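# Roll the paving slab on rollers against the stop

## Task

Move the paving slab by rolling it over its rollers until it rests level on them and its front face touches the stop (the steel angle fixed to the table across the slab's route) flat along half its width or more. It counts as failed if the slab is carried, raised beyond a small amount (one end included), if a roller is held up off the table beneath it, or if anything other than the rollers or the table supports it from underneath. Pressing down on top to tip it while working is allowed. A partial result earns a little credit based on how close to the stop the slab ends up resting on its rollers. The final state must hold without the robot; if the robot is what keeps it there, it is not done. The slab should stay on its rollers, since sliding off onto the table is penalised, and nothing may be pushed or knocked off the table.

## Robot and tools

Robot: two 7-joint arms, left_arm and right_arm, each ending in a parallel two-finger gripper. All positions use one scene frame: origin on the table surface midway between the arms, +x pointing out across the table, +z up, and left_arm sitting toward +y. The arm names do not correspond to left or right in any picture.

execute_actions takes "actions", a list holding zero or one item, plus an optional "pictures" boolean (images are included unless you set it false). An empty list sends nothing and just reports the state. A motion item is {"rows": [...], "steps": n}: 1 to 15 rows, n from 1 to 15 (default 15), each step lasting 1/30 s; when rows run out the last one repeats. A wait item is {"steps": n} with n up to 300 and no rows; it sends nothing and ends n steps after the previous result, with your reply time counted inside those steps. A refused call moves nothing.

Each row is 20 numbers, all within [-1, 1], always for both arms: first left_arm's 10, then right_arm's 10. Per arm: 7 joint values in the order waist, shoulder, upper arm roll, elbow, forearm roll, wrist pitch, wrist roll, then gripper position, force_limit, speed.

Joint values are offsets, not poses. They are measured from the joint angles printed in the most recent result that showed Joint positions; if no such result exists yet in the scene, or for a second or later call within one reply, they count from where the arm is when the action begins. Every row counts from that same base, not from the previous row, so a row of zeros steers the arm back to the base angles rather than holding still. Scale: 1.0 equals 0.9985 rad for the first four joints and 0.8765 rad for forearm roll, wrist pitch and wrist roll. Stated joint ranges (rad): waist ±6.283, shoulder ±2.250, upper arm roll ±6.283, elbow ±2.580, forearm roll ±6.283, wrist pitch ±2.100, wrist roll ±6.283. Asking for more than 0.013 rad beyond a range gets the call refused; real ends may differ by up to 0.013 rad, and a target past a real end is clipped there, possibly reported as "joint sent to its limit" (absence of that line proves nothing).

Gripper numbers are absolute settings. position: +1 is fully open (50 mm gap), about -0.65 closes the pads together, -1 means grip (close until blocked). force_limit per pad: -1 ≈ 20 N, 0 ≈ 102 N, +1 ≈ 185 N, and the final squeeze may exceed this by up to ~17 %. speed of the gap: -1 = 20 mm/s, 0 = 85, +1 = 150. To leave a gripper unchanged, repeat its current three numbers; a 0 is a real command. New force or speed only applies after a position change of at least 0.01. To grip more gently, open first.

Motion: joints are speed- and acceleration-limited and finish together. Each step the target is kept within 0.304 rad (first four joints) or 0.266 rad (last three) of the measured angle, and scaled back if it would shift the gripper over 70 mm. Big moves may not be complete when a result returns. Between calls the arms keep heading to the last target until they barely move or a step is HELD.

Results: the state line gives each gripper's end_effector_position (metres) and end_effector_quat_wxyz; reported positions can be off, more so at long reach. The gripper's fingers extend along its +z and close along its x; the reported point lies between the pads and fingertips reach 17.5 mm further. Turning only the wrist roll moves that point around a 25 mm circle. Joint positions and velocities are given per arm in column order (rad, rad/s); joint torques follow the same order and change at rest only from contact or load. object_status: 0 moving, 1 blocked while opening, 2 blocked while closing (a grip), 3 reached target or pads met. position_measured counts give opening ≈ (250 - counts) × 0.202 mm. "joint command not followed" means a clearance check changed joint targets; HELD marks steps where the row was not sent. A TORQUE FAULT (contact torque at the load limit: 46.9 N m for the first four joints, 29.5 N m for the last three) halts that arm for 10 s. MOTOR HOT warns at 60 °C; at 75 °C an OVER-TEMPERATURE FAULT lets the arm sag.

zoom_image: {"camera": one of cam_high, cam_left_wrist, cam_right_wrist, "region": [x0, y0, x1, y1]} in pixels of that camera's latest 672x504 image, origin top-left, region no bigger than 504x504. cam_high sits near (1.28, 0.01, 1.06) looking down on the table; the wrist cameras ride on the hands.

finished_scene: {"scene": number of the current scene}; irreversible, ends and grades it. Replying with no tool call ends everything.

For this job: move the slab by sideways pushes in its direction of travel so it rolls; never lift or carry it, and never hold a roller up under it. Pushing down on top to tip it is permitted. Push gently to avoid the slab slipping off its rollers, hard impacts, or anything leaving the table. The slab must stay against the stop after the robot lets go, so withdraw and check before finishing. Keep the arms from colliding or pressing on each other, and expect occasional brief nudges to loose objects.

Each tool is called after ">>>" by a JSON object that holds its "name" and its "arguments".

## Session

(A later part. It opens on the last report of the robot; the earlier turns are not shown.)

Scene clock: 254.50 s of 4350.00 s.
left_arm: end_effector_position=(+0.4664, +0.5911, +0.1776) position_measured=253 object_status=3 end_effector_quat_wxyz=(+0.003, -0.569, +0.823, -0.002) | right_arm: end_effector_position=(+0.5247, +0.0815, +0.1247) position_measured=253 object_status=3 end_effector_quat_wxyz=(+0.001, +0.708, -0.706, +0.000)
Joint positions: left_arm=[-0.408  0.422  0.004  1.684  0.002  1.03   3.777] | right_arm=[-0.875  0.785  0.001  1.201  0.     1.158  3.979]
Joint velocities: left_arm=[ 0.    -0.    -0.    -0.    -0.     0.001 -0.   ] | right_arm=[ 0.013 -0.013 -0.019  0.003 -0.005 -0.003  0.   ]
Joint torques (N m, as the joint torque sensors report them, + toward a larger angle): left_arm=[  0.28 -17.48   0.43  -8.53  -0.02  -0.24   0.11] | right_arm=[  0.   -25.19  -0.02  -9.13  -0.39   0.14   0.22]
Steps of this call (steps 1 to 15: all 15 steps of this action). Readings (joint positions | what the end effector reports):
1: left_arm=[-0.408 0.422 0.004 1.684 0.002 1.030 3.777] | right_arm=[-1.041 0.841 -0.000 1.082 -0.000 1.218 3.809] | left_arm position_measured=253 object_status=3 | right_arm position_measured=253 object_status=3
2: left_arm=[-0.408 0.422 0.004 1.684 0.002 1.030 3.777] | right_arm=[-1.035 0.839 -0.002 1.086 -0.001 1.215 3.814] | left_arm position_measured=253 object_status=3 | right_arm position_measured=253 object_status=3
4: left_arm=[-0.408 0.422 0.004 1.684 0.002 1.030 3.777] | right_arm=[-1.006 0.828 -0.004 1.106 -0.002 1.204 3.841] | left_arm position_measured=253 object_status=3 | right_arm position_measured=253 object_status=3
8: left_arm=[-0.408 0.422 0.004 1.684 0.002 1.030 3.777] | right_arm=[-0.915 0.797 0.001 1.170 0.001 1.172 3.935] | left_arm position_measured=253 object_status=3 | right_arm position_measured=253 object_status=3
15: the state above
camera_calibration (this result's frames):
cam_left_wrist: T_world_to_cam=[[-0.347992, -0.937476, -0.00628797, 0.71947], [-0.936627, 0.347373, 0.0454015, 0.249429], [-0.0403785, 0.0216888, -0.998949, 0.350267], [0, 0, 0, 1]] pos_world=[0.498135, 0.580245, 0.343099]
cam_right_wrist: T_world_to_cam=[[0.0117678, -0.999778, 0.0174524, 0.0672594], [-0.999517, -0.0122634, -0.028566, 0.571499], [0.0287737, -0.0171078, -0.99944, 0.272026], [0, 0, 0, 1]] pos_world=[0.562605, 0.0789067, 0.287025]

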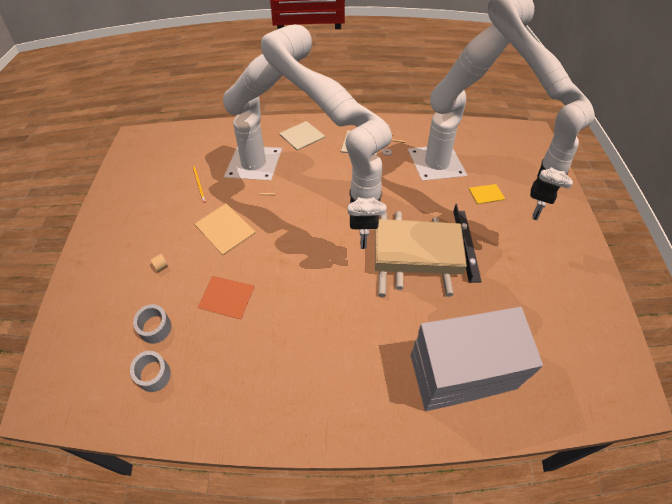

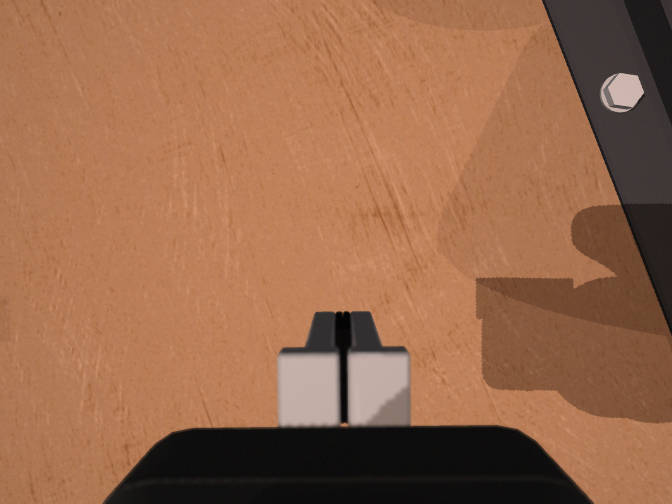

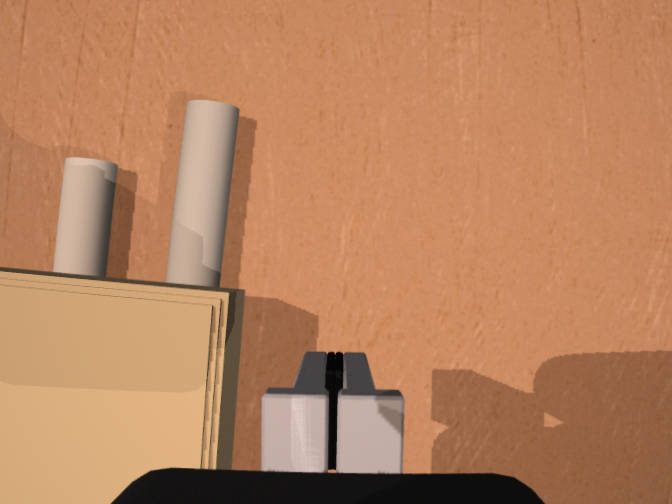

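>>> {"name": "execute_actions", "arguments": {"actions": [{"rows":[[0,0,0,0,0,0,0,-1,0,0,0.002,0.068,-0.001,0.068,0,-0.158,0,-1,0,0.5]],"steps":13}]}}

Scene clock: 257.83 s of 4350.00 s.
left_arm: end_effector_position=(+0.4664, +0.5911, +0.1776) position_measured=253 object_status=3 end_effector_quat_wxyz=(+0.003, -0.569, +0.823, -0.002) | right_arm: end_effector_position=(+0.5256, +0.0814, +0.0664) position_measured=253 object_status=3 end_effector_quat_wxyz=(-0.000, +0.708, -0.707, -0.000)
Joint positions: left_arm=[-0.408  0.422  0.004  1.684  0.002  1.03   3.777] | right_arm=[-0.873  0.852 -0.     1.269  0.     1.02   3.979]
Joint velocities: left_arm=[ 0.  0.  0. -0.  0. -0. -0.] | right_arm=[ 0.001  0.005  0.    -0.001 -0.     0.001 -0.   ]
Joint torques (N m, as the joint torque sensors report them, + toward a larger angle): left_arm=[ -0.07 -17.5    0.53  -8.48  -0.03  -0.28   0.  ] | right_arm=[ -0.11 -25.19   0.21  -8.62  -0.16  -0.19   0.13]
Steps of this call (steps 1 to 15: the robot went on to your last target; steps 16 to 87: nothing new was sent; steps 88 to 100: all 13 steps of this action). Readings (joint positions | what the end effector reports):
88: left_arm=[-0.408 0.422 0.004 1.684 0.002 1.030 3.777] | right_arm=[-0.873 0.785 0.000 1.202 0.000 1.156 3.979] | left_arm position_measured=253 object_status=3 | right_arm position_measured=253 object_status=3
89: left_arm=[-0.408 0.422 0.004 1.684 0.002 1.030 3.777] | right_arm=[-0.873 0.790 0.000 1.206 0.000 1.147 3.979] | left_arm position_measured=253 object_status=3 | right_arm position_measured=253 object_status=3
91: left_arm=[-0.408 0.422 0.004 1.684 0.002 1.030 3.777] | right_arm=[-0.873 0.816 0.000 1.229 0.000 1.096 3.979] | left_arm position_measured=253 object_status=3 | right_arm position_measured=253 object_status=3
95: left_arm=[-0.408 0.422 0.004 1.684 0.002 1.030 3.777] | right_arm=[-0.873 0.851 -0.000 1.270 0.000 1.022 3.979] | left_arm position_measured=253 object_status=3 | right_arm position_measured=253 object_status=3
100: the state above
camera_calibration (this result's frames):
cam_left_wrist: T_world_to_cam=[[-0.347992, -0.937476, -0.00628986, 0.719472], [-0.936628, 0.347373, 0.0453998, 0.24943], [-0.0403763, 0.02169, -0.998949, 0.350266], [0, 0, 0, 1]] pos_world=[0.498136, 0.580245, 0.343099]
cam_right_wrist: T_world_to_cam=[[0.0104627, -0.999836, 0.0148139, 0.0690615], [-0.999476, -0.0109103, -0.0304667, 0.570725], [0.0306233, -0.0144874, -0.999426, 0.212533], [0, 0, 0, 1]] pos_world=[0.563195, 0.078356, 0.228776]

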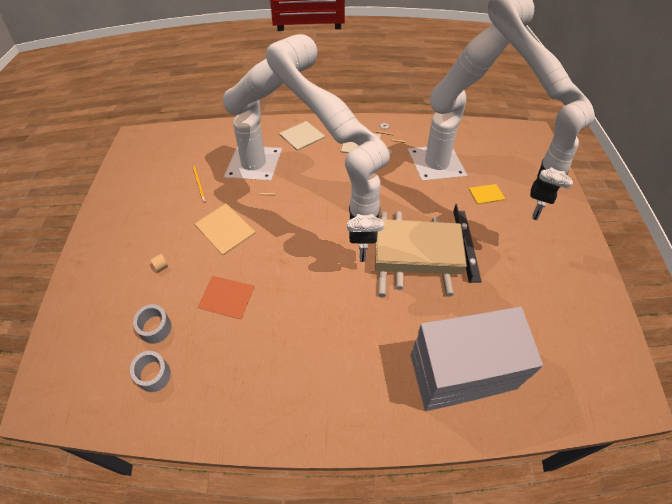

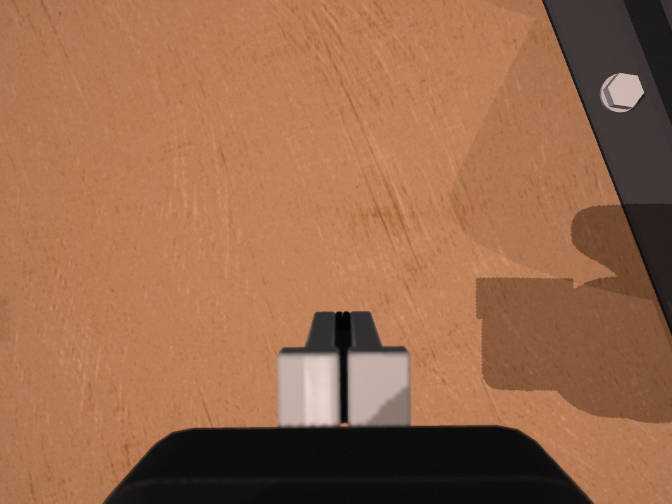

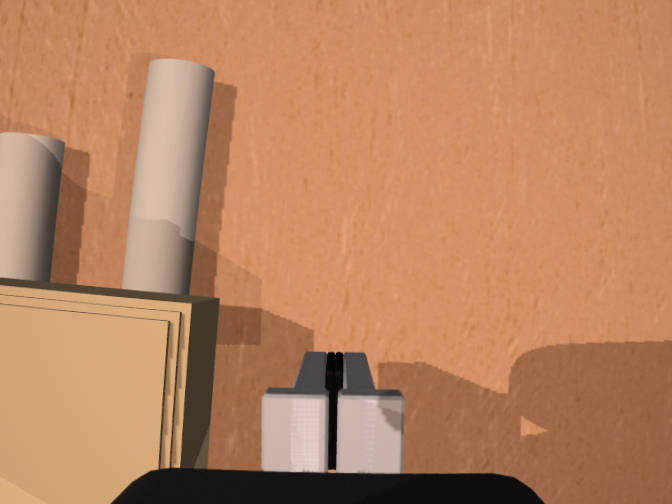

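>>> {"name": "execute_actions", "arguments": {"actions": [{"rows":[[0,0,0,0,0,0,0,-1,0,0,-0.0046,0.0056,0,-0.0121,0,0.0075,-0.0053,-1,0,0.5],[0,0,0,0,0,0,0,-1,0,0,-0.0092,0.0113,0,-0.0243,0,0.015,-0.0105,-1,0,0.5],[0,0,0,0,0,0,0,-1,0,0,-0.0138,0.0169,0,-0.0364,0,0.0225,-0.0158,-1,0,0.5],[0,0,0,0,0,0,0,-1,0,0,-0.0184,0.0225,0,-0.0486,0,0.03,-0.021,-1,0,0.5],[0,0,0,0,0,0,0,-1,0,0,-0.023,0.0281,0,-0.0607,0,0.0375,-0.0263,-1,0,0.5],[0,0,0,0,0,0,0,-1,0,0,-0.0277,0.0338,0,-0.0728,0,0.045,-0.0316,-1,0,0.5],[0,0,0,0,0,0,0,-1,0,0,-0.0312,0.038,0,-0.082,0,0.051,-0.0355,-1,0,0.5],[0,0,0,0,0,0,0,-1,0,0,-0.0345,0.042,0,-0.091,0,0.056,-0.0393,-1,0,0.5],[0,0,0,0,0,0,0,-1,0,0,-0.0375,0.0457,0,-0.0986,0,0.061,-0.0427,-1,0,0.5],[0,0,0,0,0,0,0,-1,0,0,-0.0404,0.0493,0,-0.1062,0,0.0657,-0.046,-1,0,0.5],[0,0,0,0,0,0,0,-1,0,0,-0.0433,0.0528,0,-0.1138,0,0.0703,-0.0493,-1,0,0.5],[0,0,0,0,0,0,0,-1,0,0,-0.0461,0.0563,0,-0.1214,0,0.075,-0.0526,-1,0,0.5]],"steps":15}], "pictures": false}}

>>> {"name": "execute_actions", "arguments": {"actions": [{"steps":20}]}}

>>> {"name": "zoom_image", "arguments": {"camera": "cam_high", "region": [340,180,510,310]}}

Scene clock: 265.40 s of 4350.00 s.
left_arm: end_effector_position=(+0.4664, +0.5911, +0.1776) position_measured=253 object_status=3 end_effector_quat_wxyz=(+0.003, -0.569, +0.823, -0.002) | right_arm: end_effector_position=(+0.5262, +0.1177, +0.0664) position_measured=253 object_status=3 end_effector_quat_wxyz=(-0.000, +0.707, -0.707, +0.000)
Joint positions: left_arm=[-0.408  0.422  0.004  1.684  0.002  1.03   3.777] | right_arm=[-0.917  0.906 -0.     1.151  0.     1.084  3.933]
Joint velocities: left_arm=[-0.     0.     0.    -0.    -0.    -0.    -0.001] | right_arm=[-0.024  0.009 -0.024 -0.053 -0.014  0.012 -0.016]
Joint torques (N m, as the joint torque sensors report them, + toward a larger angle): left_arm=[ -0.1  -17.88   0.5   -8.52  -0.17  -0.12   0.32] | right_arm=[  1.34 -26.59   0.61  -8.45   0.05   0.18   0.33]
Steps of this call (steps 1 to 15: the robot went on to your last target; steps 16 to 90: nothing new was sent; then 4.07 s passed at rest; steps 91 to 105: all 15 steps of this action). Readings (joint positions | what the end effector reports):
91: left_arm=[-0.408 0.422 0.004 1.684 0.002 1.030 3.777] | right_arm=[-0.874 0.853 -0.000 1.268 0.000 1.020 3.978] | left_arm position_measured=253 object_status=3 | right_arm position_measured=253 object_status=3
92: left_arm=[-0.408 0.422 0.004 1.684 0.002 1.030 3.777] | right_arm=[-0.876 0.856 0.001 1.263 0.000 1.023 3.977] | left_arm position_measured=253 object_status=3 | right_arm position_measured=253 object_status=3
94: left_arm=[-0.408 0.422 0.004 1.684 0.002 1.030 3.777] | right_arm=[-0.882 0.864 0.001 1.246 0.000 1.032 3.970] | left_arm position_measured=253 object_status=3 | right_arm position_measured=253 object_status=3
98: left_arm=[-0.408 0.422 0.004 1.684 0.002 1.030 3.777] | right_arm=[-0.898 0.884 -0.000 1.203 0.000 1.055 3.954] | left_arm position_measured=253 object_status=3 | right_arm position_measured=253 object_status=3
105: the state above

Scene clock: 266.07 s of 4350.00 s.
left_arm: end_effector_position=(+0.4664, +0.5911, +0.1776) position_measured=253 object_status=3 end_effector_quat_wxyz=(+0.003, -0.569, +0.823, -0.002) | right_arm: end_effector_position=(+0.5260, +0.1186, +0.0659) position_measured=253 object_status=3 end_effector_quat_wxyz=(+0.000, +0.707, -0.707, +0.000)
Joint positions: left_arm=[-0.408  0.422  0.004  1.684  0.002  1.03   3.777] | right_arm=[-0.919  0.908  0.     1.148  0.     1.086  3.933]
Joint velocities: left_arm=[-0.    -0.     0.    -0.    -0.    -0.001 -0.   ] | right_arm=[ 0.001  0.     0.    -0.     0.     0.    -0.   ]
Joint torques (N m, as the joint torque sensors report them, + toward a larger angle): left_arm=[  0.46 -17.72   0.31  -8.01  -0.07  -0.2   -0.04] | right_arm=[ -0.39 -26.65   0.24  -9.05  -0.37  -0.32   0.12]
Steps of this call (steps 1 to 15: the robot went on to your last target; steps 16 to 20: nothing new was sent). Readings (joint positions | what the end effector reports):
1: left_arm=[-0.408 0.422 0.004 1.684 0.002 1.030 3.777] | right_arm=[-0.918 0.907 -0.000 1.149 0.000 1.085 3.933] | left_arm position_measured=253 object_status=3 | right_arm position_measured=253 object_status=3
2: left_arm=[-0.408 0.422 0.004 1.684 0.002 1.030 3.777] | right_arm=[-0.918 0.907 0.000 1.149 0.001 1.086 3.933] | left_arm position_measured=253 object_status=3 | right_arm position_measured=253 object_status=3
4: left_arm=[-0.408 0.422 0.004 1.684 0.002 1.030 3.777] | right_arm=[-0.918 0.908 0.000 1.148 0.000 1.086 3.933] | left_arm position_measured=253 object_status=3 | right_arm position_measured=253 object_status=3
8: left_arm=[-0.408 0.422 0.004 1.684 0.002 1.030 3.777] | right_arm=[-0.918 0.908 0.000 1.148 0.000 1.086 3.933] | left_arm position_measured=253 object_status=3 | right_arm position_measured=253 object_status=3
20: the state above
All arms were judged still, so your last target was given up. Only a new action makes them travel on or press farther. Fingers that are still opening or closing keep moving.
camera_calibration (this result's frames):
cam_left_wrist: T_world_to_cam=[[-0.347992, -0.937476, -0.00629159, 0.719473], [-0.936628, 0.347373, 0.045398, 0.249432], [-0.040374, 0.021691, -0.998949, 0.350264], [0, 0, 0, 1]] pos_world=[0.498137, 0.580246, 0.343099]
cam_right_wrist: T_world_to_cam=[[0.00960287, -0.999824, 0.0161175, 0.106627], [-0.999496, -0.010085, -0.0301031, 0.5714], [0.0302604, -0.0158203, -0.999417, 0.212924], [0, 0, 0, 1]] pos_world=[0.563645, 0.115739, 0.228282]

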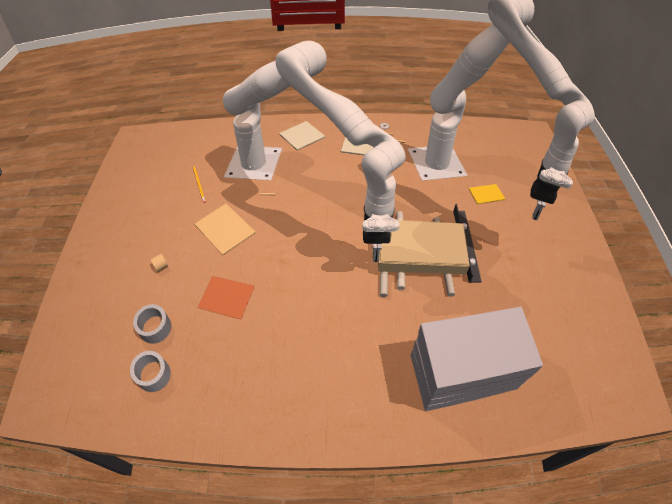

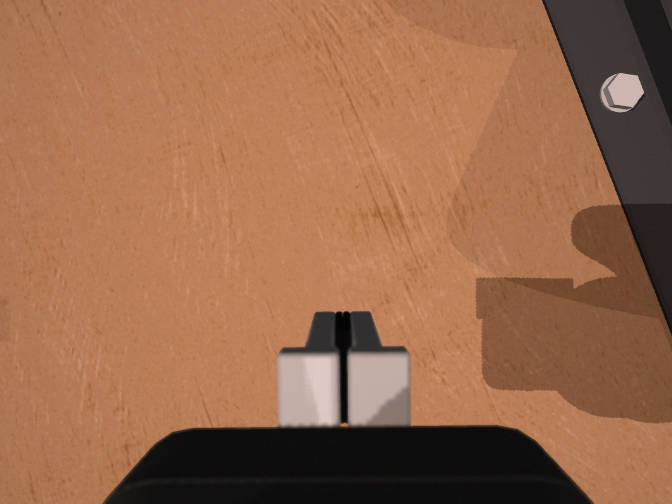

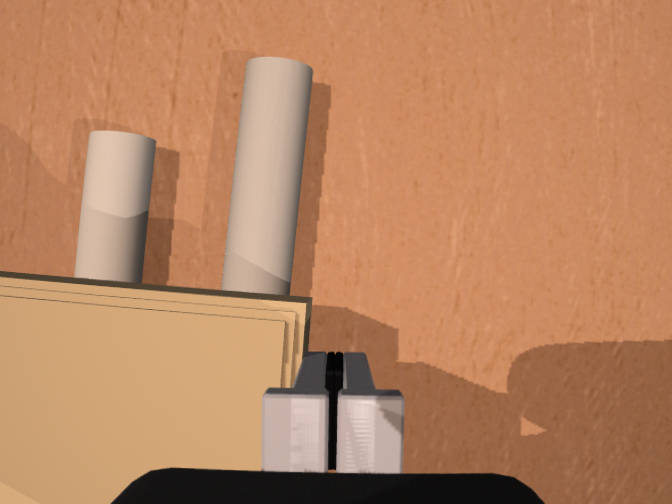

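Region (340, 180, 510, 310) of cam_high's 672x504 image, scaled by 2.965, with more detail than that image has; it fills the top 385 rows of this view, and the rest is white.

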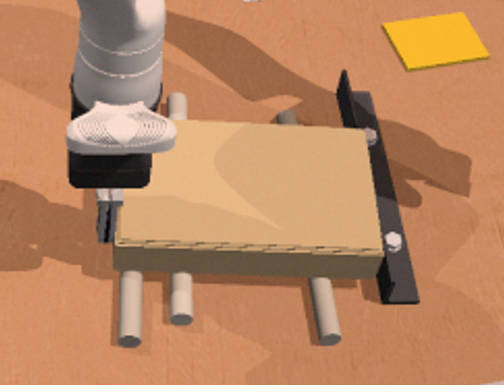

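>>> {"name": "execute_actions", "arguments": {"actions": [{"rows":[[0,0,0,0,0,0,0,-1,0,0,-0.002,0.0028,0,-0.0061,0,0.0038,-0.0023,-1,0,0.5],[0,0,0,0,0,0,0,-1,0,0,-0.004,0.0056,0,-0.0122,0,0.0075,-0.0045,-1,0,0.5],[0,0,0,0,0,0,0,-1,0,0,-0.006,0.0084,0,-0.0184,0,0.0113,-0.0068,-1,0,0.5],[0,0,0,0,0,0,0,-1,0,0,-0.008,0.0113,0,-0.0245,0,0.015,-0.009,-1,0,0.5],[0,0,0,0,0,0,0,-1,0,0,-0.01,0.0141,0,-0.0306,0,0.0188,-0.0113,-1,0,0.5],[0,0,0,0,0,0,0,-1,0,0,-0.012,0.0169,0,-0.0368,0,0.0225,-0.0135,-1,0,0.5],[0,0,0,0,0,0,0,-1,0,0,-0.014,0.0197,0,-0.0429,0,0.0263,-0.0158,-1,0,0.5],[0,0,0,0,0,0,0,-1,0,0,-0.016,0.0225,0,-0.049,0,0.03,-0.018,-1,0,0.5]],"steps":15}]}}

>>> {"name": "zoom_image", "arguments": {"camera": "cam_high", "region": [400,190,510,300]}}

Scene clock: 269.23 s of 4350.00 s.
left_arm: end_effector_position=(+0.4664, +0.5911, +0.1776) position_measured=253 object_status=3 end_effector_quat_wxyz=(+0.003, -0.569, +0.823, -0.002) | right_arm: end_effector_position=(+0.5296, +0.1214, +0.0644) position_measured=253 object_status=3 end_effector_quat_wxyz=(+0.006, +0.704, -0.711, +0.005)
Joint positions: left_arm=[-0.408  0.422  0.004  1.684  0.002  1.03   3.777] | right_arm=[-0.926  0.931  0.007  1.105  0.005  1.119  3.916]
Joint velocities: left_arm=[-0.     0.    -0.001  0.     0.    -0.001  0.   ] | right_arm=[ 0.     0.002  0.001 -0.003  0.     0.003 -0.   ]
Joint torques (N m, as the joint torque sensors report them, + toward a larger angle): left_arm=[  0.39 -17.78   0.13  -8.49  -0.05  -0.42   0.12] | right_arm=[ -6.02 -26.94  -4.85 -12.82  -2.19  -3.59   0.79]
Steps of this call (steps 1 to 80: nothing new was sent; steps 81 to 95: all 15 steps of this action). Readings (joint positions | what the end effector reports):
81: left_arm=[-0.408 0.422 0.004 1.684 0.002 1.030 3.777] | right_arm=[-0.919 0.909 0.000 1.147 0.001 1.086 3.932] | left_arm position_measured=253 object_status=3 | right_arm position_measured=253 object_status=3
82: left_arm=[-0.408 0.422 0.004 1.684 0.002 1.030 3.777] | right_arm=[-0.920 0.911 0.001 1.144 0.001 1.089 3.931] | left_arm position_measured=253 object_status=3 | right_arm position_measured=253 object_status=3
84: left_arm=[-0.408 0.422 0.004 1.684 0.002 1.030 3.777] | right_arm=[-0.922 0.915 0.003 1.137 0.002 1.096 3.928] | left_arm position_measured=253 object_status=3 | right_arm position_measured=253 object_status=3
88: left_arm=[-0.408 0.422 0.004 1.684 0.002 1.030 3.777] | right_arm=[-0.926 0.925 0.006 1.117 0.005 1.113 3.920] | left_arm position_measured=253 object_status=3 | right_arm position_measured=253 object_status=3
95: the state above
camera_calibration (this result's frames):
cam_left_wrist: T_world_to_cam=[[-0.347992, -0.937476, -0.00629346, 0.719475], [-0.936628, 0.347373, 0.0453961, 0.249433], [-0.0403716, 0.0216921, -0.998949, 0.350262], [0, 0, 0, 1]] pos_world=[0.498138, 0.580246, 0.343099]
cam_right_wrist: T_world_to_cam=[[-0.00127447, -0.999494, 0.0317699, 0.114155], [-0.999599, 0.000374308, -0.0283235, 0.573629], [0.0282973, -0.0317933, -0.999094, 0.21436], [0, 0, 0, 1]] pos_world=[0.567479, 0.120698, 0.226786]

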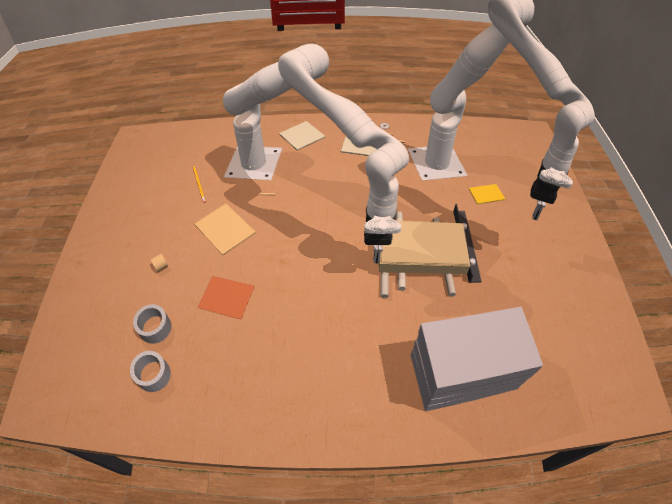

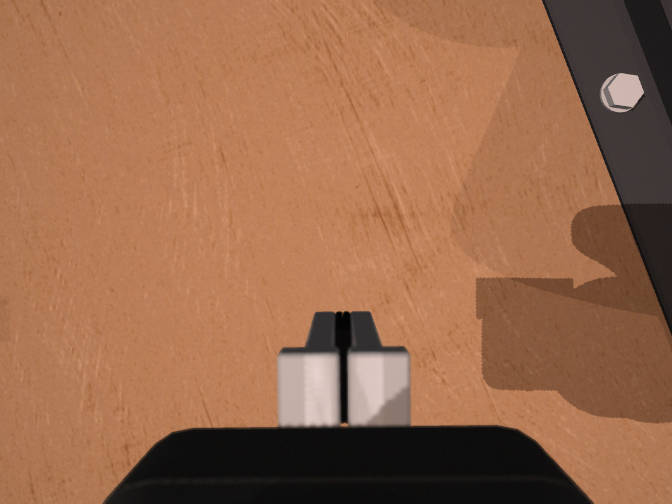

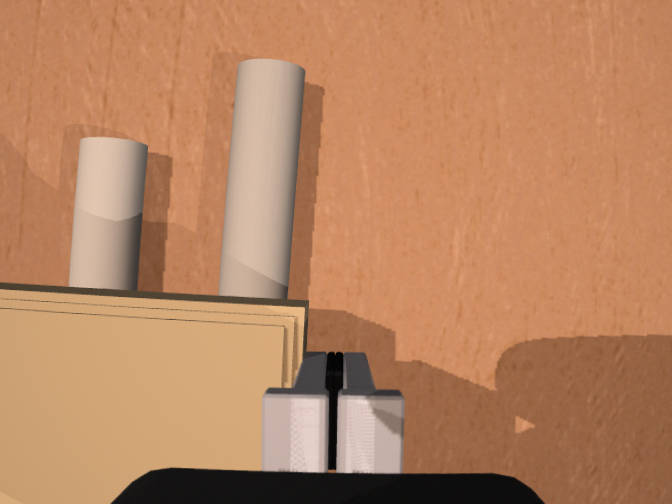

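Region (400, 190, 510, 300) of cam_high's 672x504 image, scaled by 4.582, with more detail than that image has.

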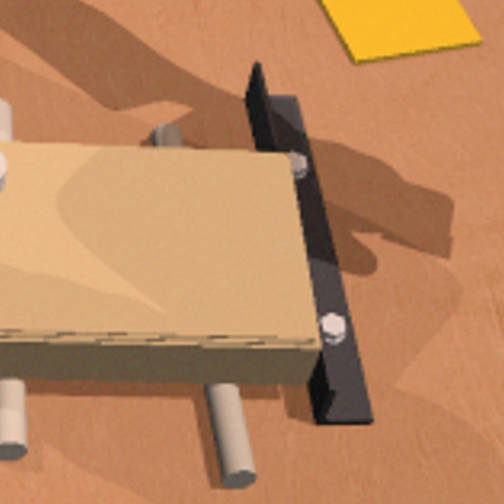

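>>> {"name": "execute_actions", "arguments": {"actions": [{"rows":[[0,0,0,0,0,0,0,-1,0,0,-0.010,0.001,-0.007,-0.009,-0.005,-0.005,-0.002,-1,0,0.5],[0,0,0,0,0,0,0,-1,0,0,-0.012,0.004,-0.007,-0.015,-0.005,-0.002,-0.004,-1,0,0.5],[0,0,0,0,0,0,0,-1,0,0,-0.014,0.007,-0.007,-0.022,-0.005,0.002,-0.006,-1,0,0.5],[0,0,0,0,0,0,0,-1,0,0,-0.016,0.010,-0.007,-0.029,-0.005,0.006,-0.008,-1,0,0.5],[0,0,0,0,0,0,0,-1,0,0,-0.0184,0.0128,-0.007,-0.0352,-0.005,0.010,-0.0096,-1,0,0.5]],"steps":15}]}}

Scene clock: 273.40 s of 4350.00 s.
left_arm: end_effector_position=(+0.4664, +0.5911, +0.1776) position_measured=253 object_status=3 end_effector_quat_wxyz=(+0.003, -0.569, +0.823, -0.002) | right_arm: end_effector_position=(+0.5334, +0.1247, +0.0645) position_measured=253 object_status=3 end_effector_quat_wxyz=(+0.007, +0.701, -0.713, +0.009)
Joint positions: left_arm=[-0.408  0.422  0.004  1.684  0.002  1.03   3.777] | right_arm=[-0.932  0.944  0.011  1.076  0.009  1.136  3.906]
Joint velocities: left_arm=[ 0.     0.     0.     0.     0.    -0.     0.001] | right_arm=[-0.     0.     0.001 -0.001 -0.     0.    -0.   ]
Joint torques (N m, as the joint torque sensors report them, + toward a larger angle): left_arm=[  0.16 -17.85   0.13  -8.62   0.08  -0.18   0.18] | right_arm=[-10.12 -27.5   -7.86 -13.87  -3.85  -4.15   0.7 ]
Steps of this call (steps 1 to 15: the robot went on to your last target; steps 16 to 90: nothing new was sent; then 0.67 s passed at rest; steps 91 to 105: all 15 steps of this action). Readings (joint positions | what the end effector reports):
91: left_arm=[-0.408 0.422 0.004 1.684 0.002 1.030 3.777] | right_arm=[-0.927 0.931 0.007 1.104 0.005 1.119 3.915] | left_arm position_measured=253 object_status=3 | right_arm position_measured=253 object_status=3
92: left_arm=[-0.408 0.422 0.004 1.684 0.002 1.030 3.777] | right_arm=[-0.928 0.932 0.008 1.102 0.006 1.121 3.914] | left_arm position_measured=253 object_status=3 | right_arm position_measured=253 object_status=3
94: left_arm=[-0.408 0.422 0.004 1.684 0.002 1.030 3.777] | right_arm=[-0.930 0.936 0.009 1.094 0.007 1.126 3.911] | left_arm position_measured=253 object_status=3 | right_arm position_measured=253 object_status=3
98: left_arm=[-0.408 0.422 0.004 1.684 0.002 1.030 3.777] | right_arm=[-0.932 0.943 0.012 1.078 0.009 1.134 3.906] | left_arm position_measured=253 object_status=3 | right_arm position_measured=253 object_status=3
105: the state above
camera_calibration (this result's frames):
cam_left_wrist: T_world_to_cam=[[-0.347992, -0.937476, -0.0062955, 0.719476], [-0.936628, 0.347372, 0.0453944, 0.249435], [-0.0403693, 0.0216934, -0.998949, 0.350261], [0, 0, 0, 1]] pos_world=[0.49814, 0.580247, 0.343099]
cam_right_wrist: T_world_to_cam=[[-0.0069943, -0.999274, 0.0374562, 0.120138], [-0.999455, 0.00577755, -0.0324951, 0.576936], [0.0322551, -0.037663, -0.99877, 0.213008], [0, 0, 0, 1]] pos_world=[0.570591, 0.12474, 0.226994]

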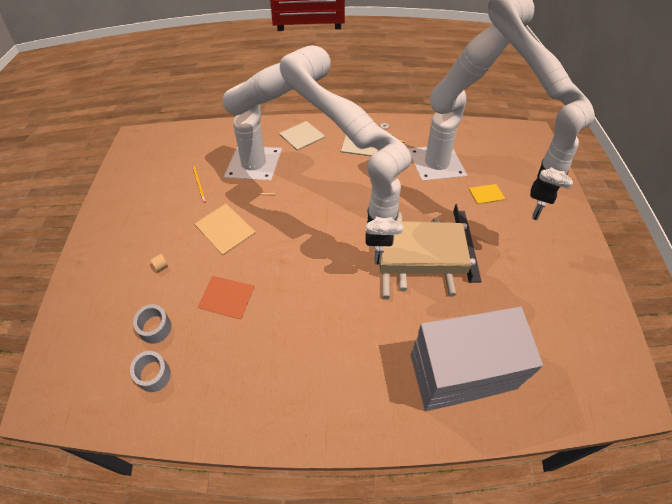

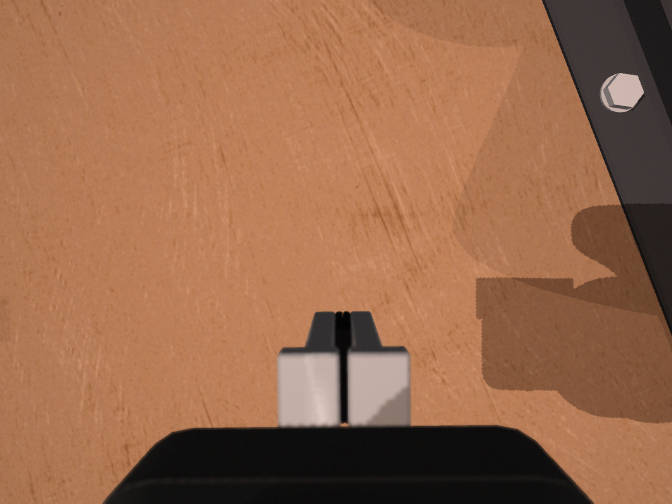

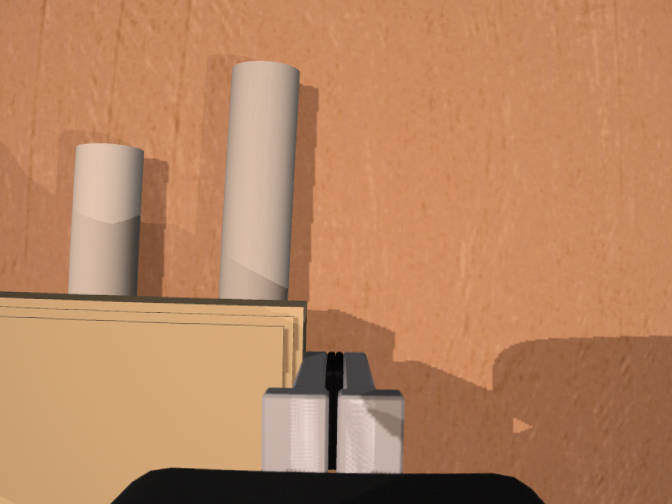

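>>> {"name": "zoom_image", "arguments": {"camera": "cam_high", "region": [430,195,500,290]}}

Region (430, 195, 500, 290) of cam_high's 672x504 image, scaled by 5.305, with more detail than that image has; it fills the left 371 columns of this view, and the rest is white.

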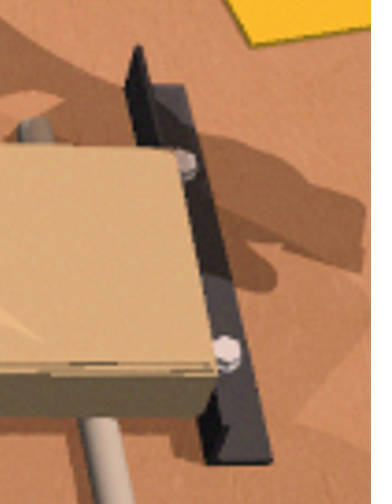

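>>> {"name": "execute_actions", "arguments": {"actions": [{"rows":[[0,0,0,0,0,0,0,-1,0,0,-0.0135,0.002,-0.011,-0.010,-0.010,-0.007,0,-1,0,0.5],[0,0,0,0,0,0,0,-1,0,0,-0.0155,0.005,-0.011,-0.017,-0.010,-0.003,-0.002,-1,0,0.5],[0,0,0,0,0,0,0,-1,0,0,-0.0175,0.008,-0.011,-0.024,-0.010,0.002,-0.004,-1,0,0.5],[0,0,0,0,0,0,0,-1,0,0,-0.0195,0.011,-0.011,-0.031,-0.010,0.006,-0.006,-1,0,0.5],[0,0,0,0,0,0,0,-1,0,0,-0.0215,0.014,-0.011,-0.038,-0.010,0.010,-0.008,-1,0,0.5],[0,0,0,0,0,0,0,-1,0,0,-0.0234,0.017,-0.011,-0.044,-0.010,0.0145,-0.0107,-1,0,0.5]],"steps":15}]}}

>>> {"name": "zoom_image", "arguments": {"camera": "cam_high", "region": [430,195,500,290]}}

Scene clock: 280.00 s of 4350.00 s.
left_arm: end_effector_position=(+0.4664, +0.5911, +0.1776) position_measured=253 object_status=3 end_effector_quat_wxyz=(+0.003, -0.569, +0.823, -0.002) | right_arm: end_effector_position=(+0.5376, +0.1283, +0.0645) position_measured=253 object_status=3 end_effector_quat_wxyz=(+0.009, +0.699, -0.715, +0.012)
Joint positions: left_arm=[-0.408  0.422  0.004  1.684  0.002  1.03   3.777] | right_arm=[-0.936  0.96   0.016  1.04   0.012  1.158  3.896]
Joint velocities: left_arm=[-0.     0.    -0.    -0.     0.     0.002  0.001] | right_arm=[-0.     0.    -0.    -0.001  0.    -0.    -0.   ]
Joint torques (N m, as the joint torque sensors report them, + toward a larger angle): left_arm=[  0.13 -17.62   0.49  -8.54   0.04   0.09   0.07] | right_arm=[-13.62 -27.27 -11.   -15.09  -5.8   -5.68   0.51]
Steps of this call (steps 1 to 15: the robot went on to your last target; steps 16 to 90: nothing new was sent; then 3.10 s passed at rest; steps 91 to 105: all 15 steps of this action). Readings (joint positions | what the end effector reports):
91: left_arm=[-0.408 0.422 0.004 1.684 0.002 1.030 3.777] | right_arm=[-0.932 0.944 0.011 1.076 0.009 1.136 3.906] | left_arm position_measured=253 object_status=3 | right_arm position_measured=253 object_status=3
92: left_arm=[-0.408 0.422 0.004 1.684 0.002 1.030 3.777] | right_arm=[-0.932 0.945 0.012 1.073 0.009 1.138 3.905] | left_arm position_measured=253 object_status=3 | right_arm position_measured=253 object_status=3
94: left_arm=[-0.408 0.422 0.004 1.684 0.002 1.030 3.777] | right_arm=[-0.934 0.949 0.013 1.064 0.010 1.143 3.903] | left_arm position_measured=253 object_status=3 | right_arm position_measured=253 object_status=3
98: left_arm=[-0.408 0.422 0.004 1.684 0.002 1.030 3.777] | right_arm=[-0.937 0.959 0.016 1.043 0.013 1.156 3.897] | left_arm position_measured=253 object_status=3 | right_arm position_measured=253 object_status=3
105: the state above
camera_calibration (this result's frames):
cam_left_wrist: T_world_to_cam=[[-0.347992, -0.937476, -0.00629736, 0.719478], [-0.936628, 0.347372, 0.0453926, 0.249436], [-0.040367, 0.0216946, -0.998949, 0.350259], [0, 0, 0, 1]] pos_world=[0.498141, 0.580247, 0.343099]
cam_right_wrist: T_world_to_cam=[[-0.0137042, -0.998901, 0.0448246, 0.126785], [-0.999304, 0.012127, -0.0352709, 0.580391], [0.0346885, -0.0452768, -0.998372, 0.212663], [0, 0, 0, 1]] pos_world=[0.574348, 0.129236, 0.227104]

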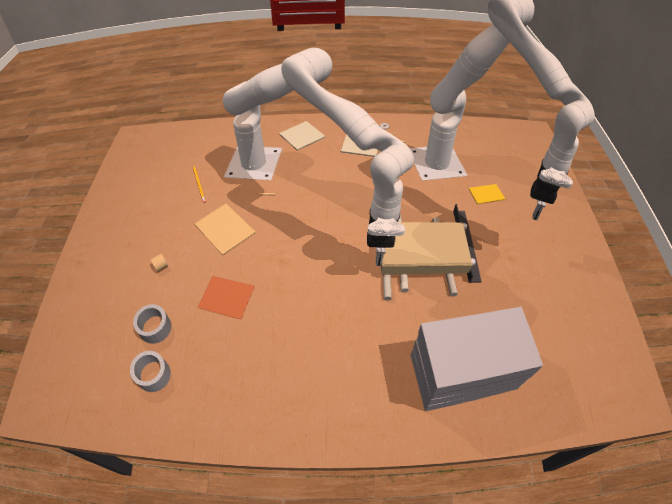

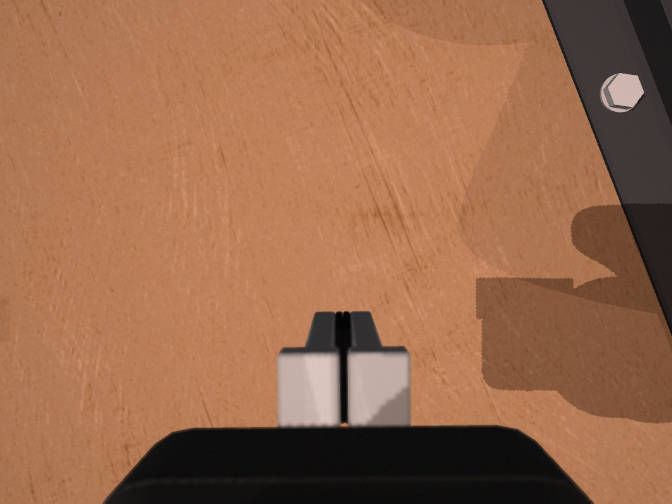

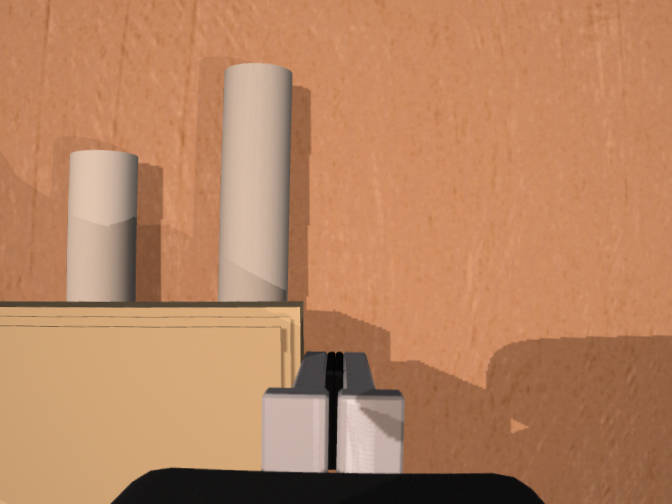

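Region (430, 195, 500, 290) of cam_high's 672x504 image, scaled by 5.305, with more detail than that image has; it fills the left 371 columns of this view, and the rest is white.

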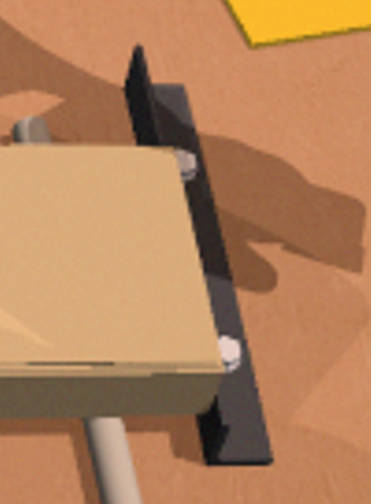

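>>> {"name": "execute_actions", "arguments": {"actions": [{"rows":[[0,0,0,0,0,0,0,-1,0,0,-0.008,-0.004,-0.012,0.02,-0.008,-0.02,0.01,-1,0,0.5],[0,0,0,0,0,0,0,-1,0,0,-0.008,-0.004,-0.012,0.02,-0.008,-0.02,0.01,-1,0,0.5],[0,0,0,0,0,0,0,-1,0,0,0.0,-0.015,-0.016,0.045,-0.012,-0.035,0.02,-1,0,0.5],[0,0,0,0,0,0,0,-1,0,0,0.0,-0.015,-0.016,0.045,-0.012,-0.035,0.02,-1,0,0.5],[0.2,-0.08,0,0.08,0,0,0,-1,0,0,0.038,-0.079,-0.016,0.168,-0.012,-0.12,0.066,-1,0,0.5],[0.2,-0.08,0,0.08,0,0,0,-1,0,0,0.038,-0.079,-0.016,0.168,-0.012,-0.12,0.066,-1,0,0.5],[0.29,-0.12,0,0.12,0,0,0,-1,0,0,0.038,-0.079,-0.016,0.168,-0.012,-0.12,0.066,-1,0,0.5],[0.381,-0.159,-0.004,0.155,0,0.01,0,-1,0,0,0.038,-0.079,-0.016,0.168,-0.012,-0.12,0.066,-1,0,0.5]],"steps":15}], "pictures": false}}

>>> {"name": "execute_actions", "arguments": {"actions": [{"steps":25}]}}

Scene clock: 287.37 s of 4350.00 s.
left_arm: end_effector_position=(+0.4680, +0.4787, +0.1937) position_measured=253 object_status=3 end_effector_quat_wxyz=(+0.003, -0.470, +0.883, -0.001) | right_arm: end_effector_position=(+0.5251, +0.1005, +0.0640) position_measured=253 object_status=3 end_effector_quat_wxyz=(+0.002, +0.708, -0.706, +0.001)
Joint positions: left_arm=[-0.175  0.323  0.001  1.778  0.002  1.034  3.777] | right_arm=[-0.899  0.884  0.001  1.207  0.002  1.054  3.954]
Joint velocities: left_arm=[ 0.874 -0.356 -0.012  0.352 -0.     0.03  -0.   ] | right_arm=[ 0.001 -0.022 -0.014  0.016 -0.006 -0.007  0.001]
Joint torques (N m, as the joint torque sensors report them, + toward a larger angle): left_arm=[  0.01 -15.77   0.19  -8.22  -0.07  -0.27   0.06] | right_arm=[ -0.11 -26.39   0.14  -8.11   0.23  -0.74   0.11]
Steps of this call (steps 1 to 15: the robot went on to your last target; steps 16 to 90: nothing new was sent; then 3.87 s passed at rest; steps 91 to 105: all 15 steps of this action). Readings (joint positions | what the end effector reports):
91: left_arm=[-0.408 0.422 0.004 1.684 0.002 1.030 3.777] | right_arm=[-0.936 0.960 0.016 1.041 0.012 1.158 3.896] | left_arm position_measured=253 object_status=3 | right_arm position_measured=253 object_status=3
92: left_arm=[-0.408 0.422 0.004 1.684 0.002 1.030 3.777] | right_arm=[-0.934 0.959 0.015 1.045 0.012 1.154 3.898] | left_arm position_measured=253 object_status=3 | right_arm position_measured=253 object_status=3
94: left_arm=[-0.408 0.422 0.004 1.684 0.002 1.030 3.777] | right_arm=[-0.931 0.953 0.009 1.063 0.007 1.142 3.905] | left_arm position_measured=253 object_status=3 | right_arm position_measured=253 object_status=3
98: left_arm=[-0.370 0.405 0.000 1.699 0.000 1.029 3.777] | right_arm=[-0.917 0.917 -0.001 1.137 0.001 1.099 3.930] | left_arm position_measured=253 object_status=3 | right_arm position_measured=253 object_status=3
105: the state above

Scene clock: 288.20 s of 4350.00 s.
left_arm: end_effector_position=(+0.4525, +0.4129, +0.2010) position_measured=253 object_status=3 end_effector_quat_wxyz=(+0.000, -0.405, +0.914, -0.001) | right_arm: end_effector_position=(+0.5253, +0.1008, +0.0656) position_measured=253 object_status=3 end_effector_quat_wxyz=(+0.001, +0.708, -0.706, +0.001)
Joint positions: left_arm=[-0.028  0.263 -0.     1.839  0.002  1.039  3.777] | right_arm=[-0.899  0.882 -0.     1.208  0.002  1.053  3.954]
Joint velocities: left_arm=[ 0.001 -0.    -0.    -0.     0.    -0.001 -0.   ] | right_arm=[ 0.     0.     0.001  0.    -0.     0.     0.   ]
Joint torques (N m, as the joint torque sensors report them, + toward a larger angle): left_arm=[  0.11 -14.29   0.3   -8.42  -0.07  -0.23   0.1 ] | right_arm=[  0.05 -26.18   0.25  -8.91   0.13  -0.17   0.24]
Steps of this call (steps 1 to 25: the robot went on to your last target). Readings (joint positions | what the end effector reports):
1: left_arm=[-0.145 0.311 0.001 1.790 0.002 1.035 3.777] | right_arm=[-0.899 0.884 0.000 1.208 0.002 1.053 3.954] | left_arm position_measured=253 object_status=3 | right_arm position_measured=253 object_status=3
2: left_arm=[-0.117 0.300 0.001 1.802 0.002 1.036 3.777] | right_arm=[-0.899 0.883 -0.000 1.208 0.002 1.053 3.954] | left_arm position_measured=253 object_status=3 | right_arm position_measured=253 object_status=3
4: left_arm=[-0.071 0.281 0.002 1.822 0.003 1.038 3.777] | right_arm=[-0.899 0.882 -0.000 1.208 0.002 1.053 3.954] | left_arm position_measured=253 object_status=3 | right_arm position_measured=253 object_status=3
8: left_arm=[-0.037 0.266 0.002 1.838 0.003 1.039 3.777] | right_arm=[-0.899 0.882 -0.000 1.208 0.002 1.053 3.954] | left_arm position_measured=253 object_status=3 | right_arm position_measured=253 object_status=3
25: the state above
camera_calibration (this result's frames):
cam_left_wrist: T_world_to_cam=[[-0.6685, -0.743704, -0.00339941, 0.61217], [-0.742909, 0.667559, 0.0495104, 0.0766287], [-0.0345518, 0.0356232, -0.998768, 0.368476], [0, 0, 0, 1]] pos_world=[0.478895, 0.390993, 0.366309]
cam_right_wrist: T_world_to_cam=[[0.0114748, -0.999784, 0.0173267, 0.0878264], [-0.999476, -0.0119922, -0.0300639, 0.570719], [0.0302652, -0.0169727, -0.999398, 0.212467], [0, 0, 0, 1]] pos_world=[0.562981, 0.0982578, 0.227975]

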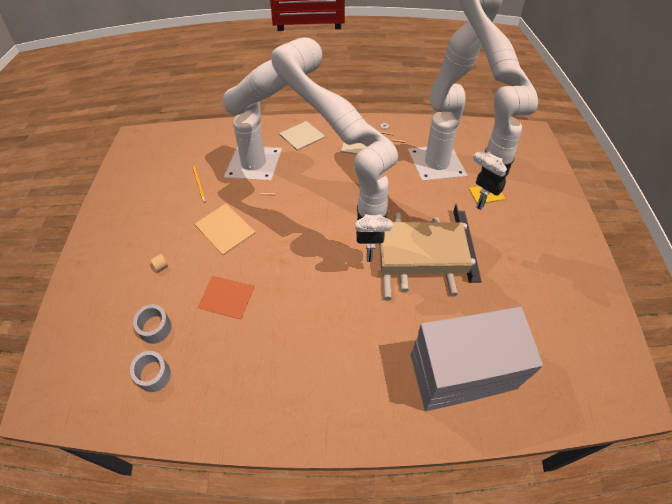

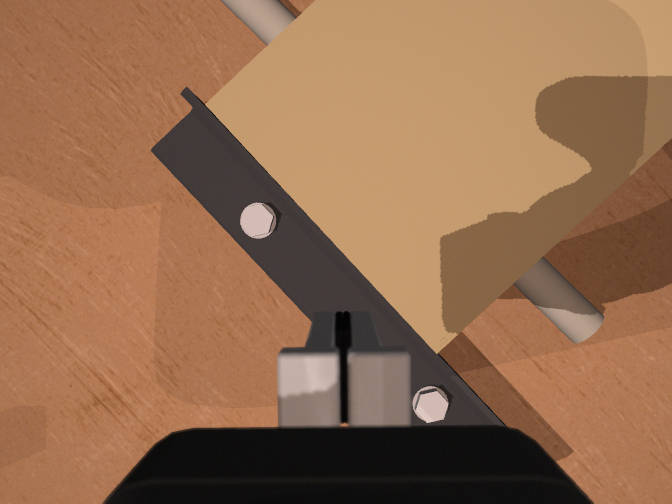

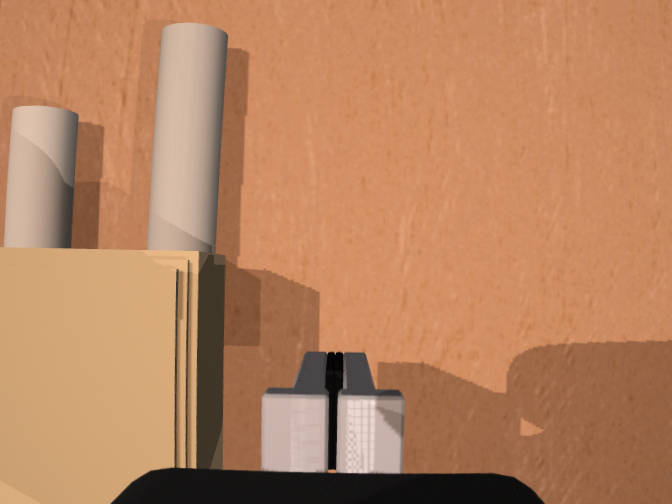

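>>> {"name": "zoom_image", "arguments": {"camera": "cam_left_wrist", "region": [140,70,480,380]}}

Region (140, 70, 480, 380) of cam_left_wrist's 672x504 image, scaled by 1.482; it fills the top 460 rows of this view, and the rest is white.

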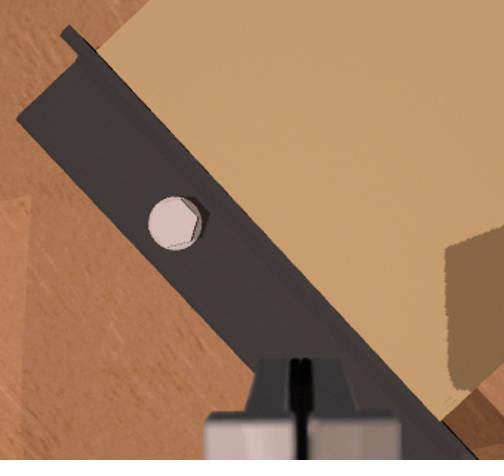

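Flat against the stop.

>>> {"name": "finished_scene", "arguments": {"scene": 1}}

The scene is finished: the task was done.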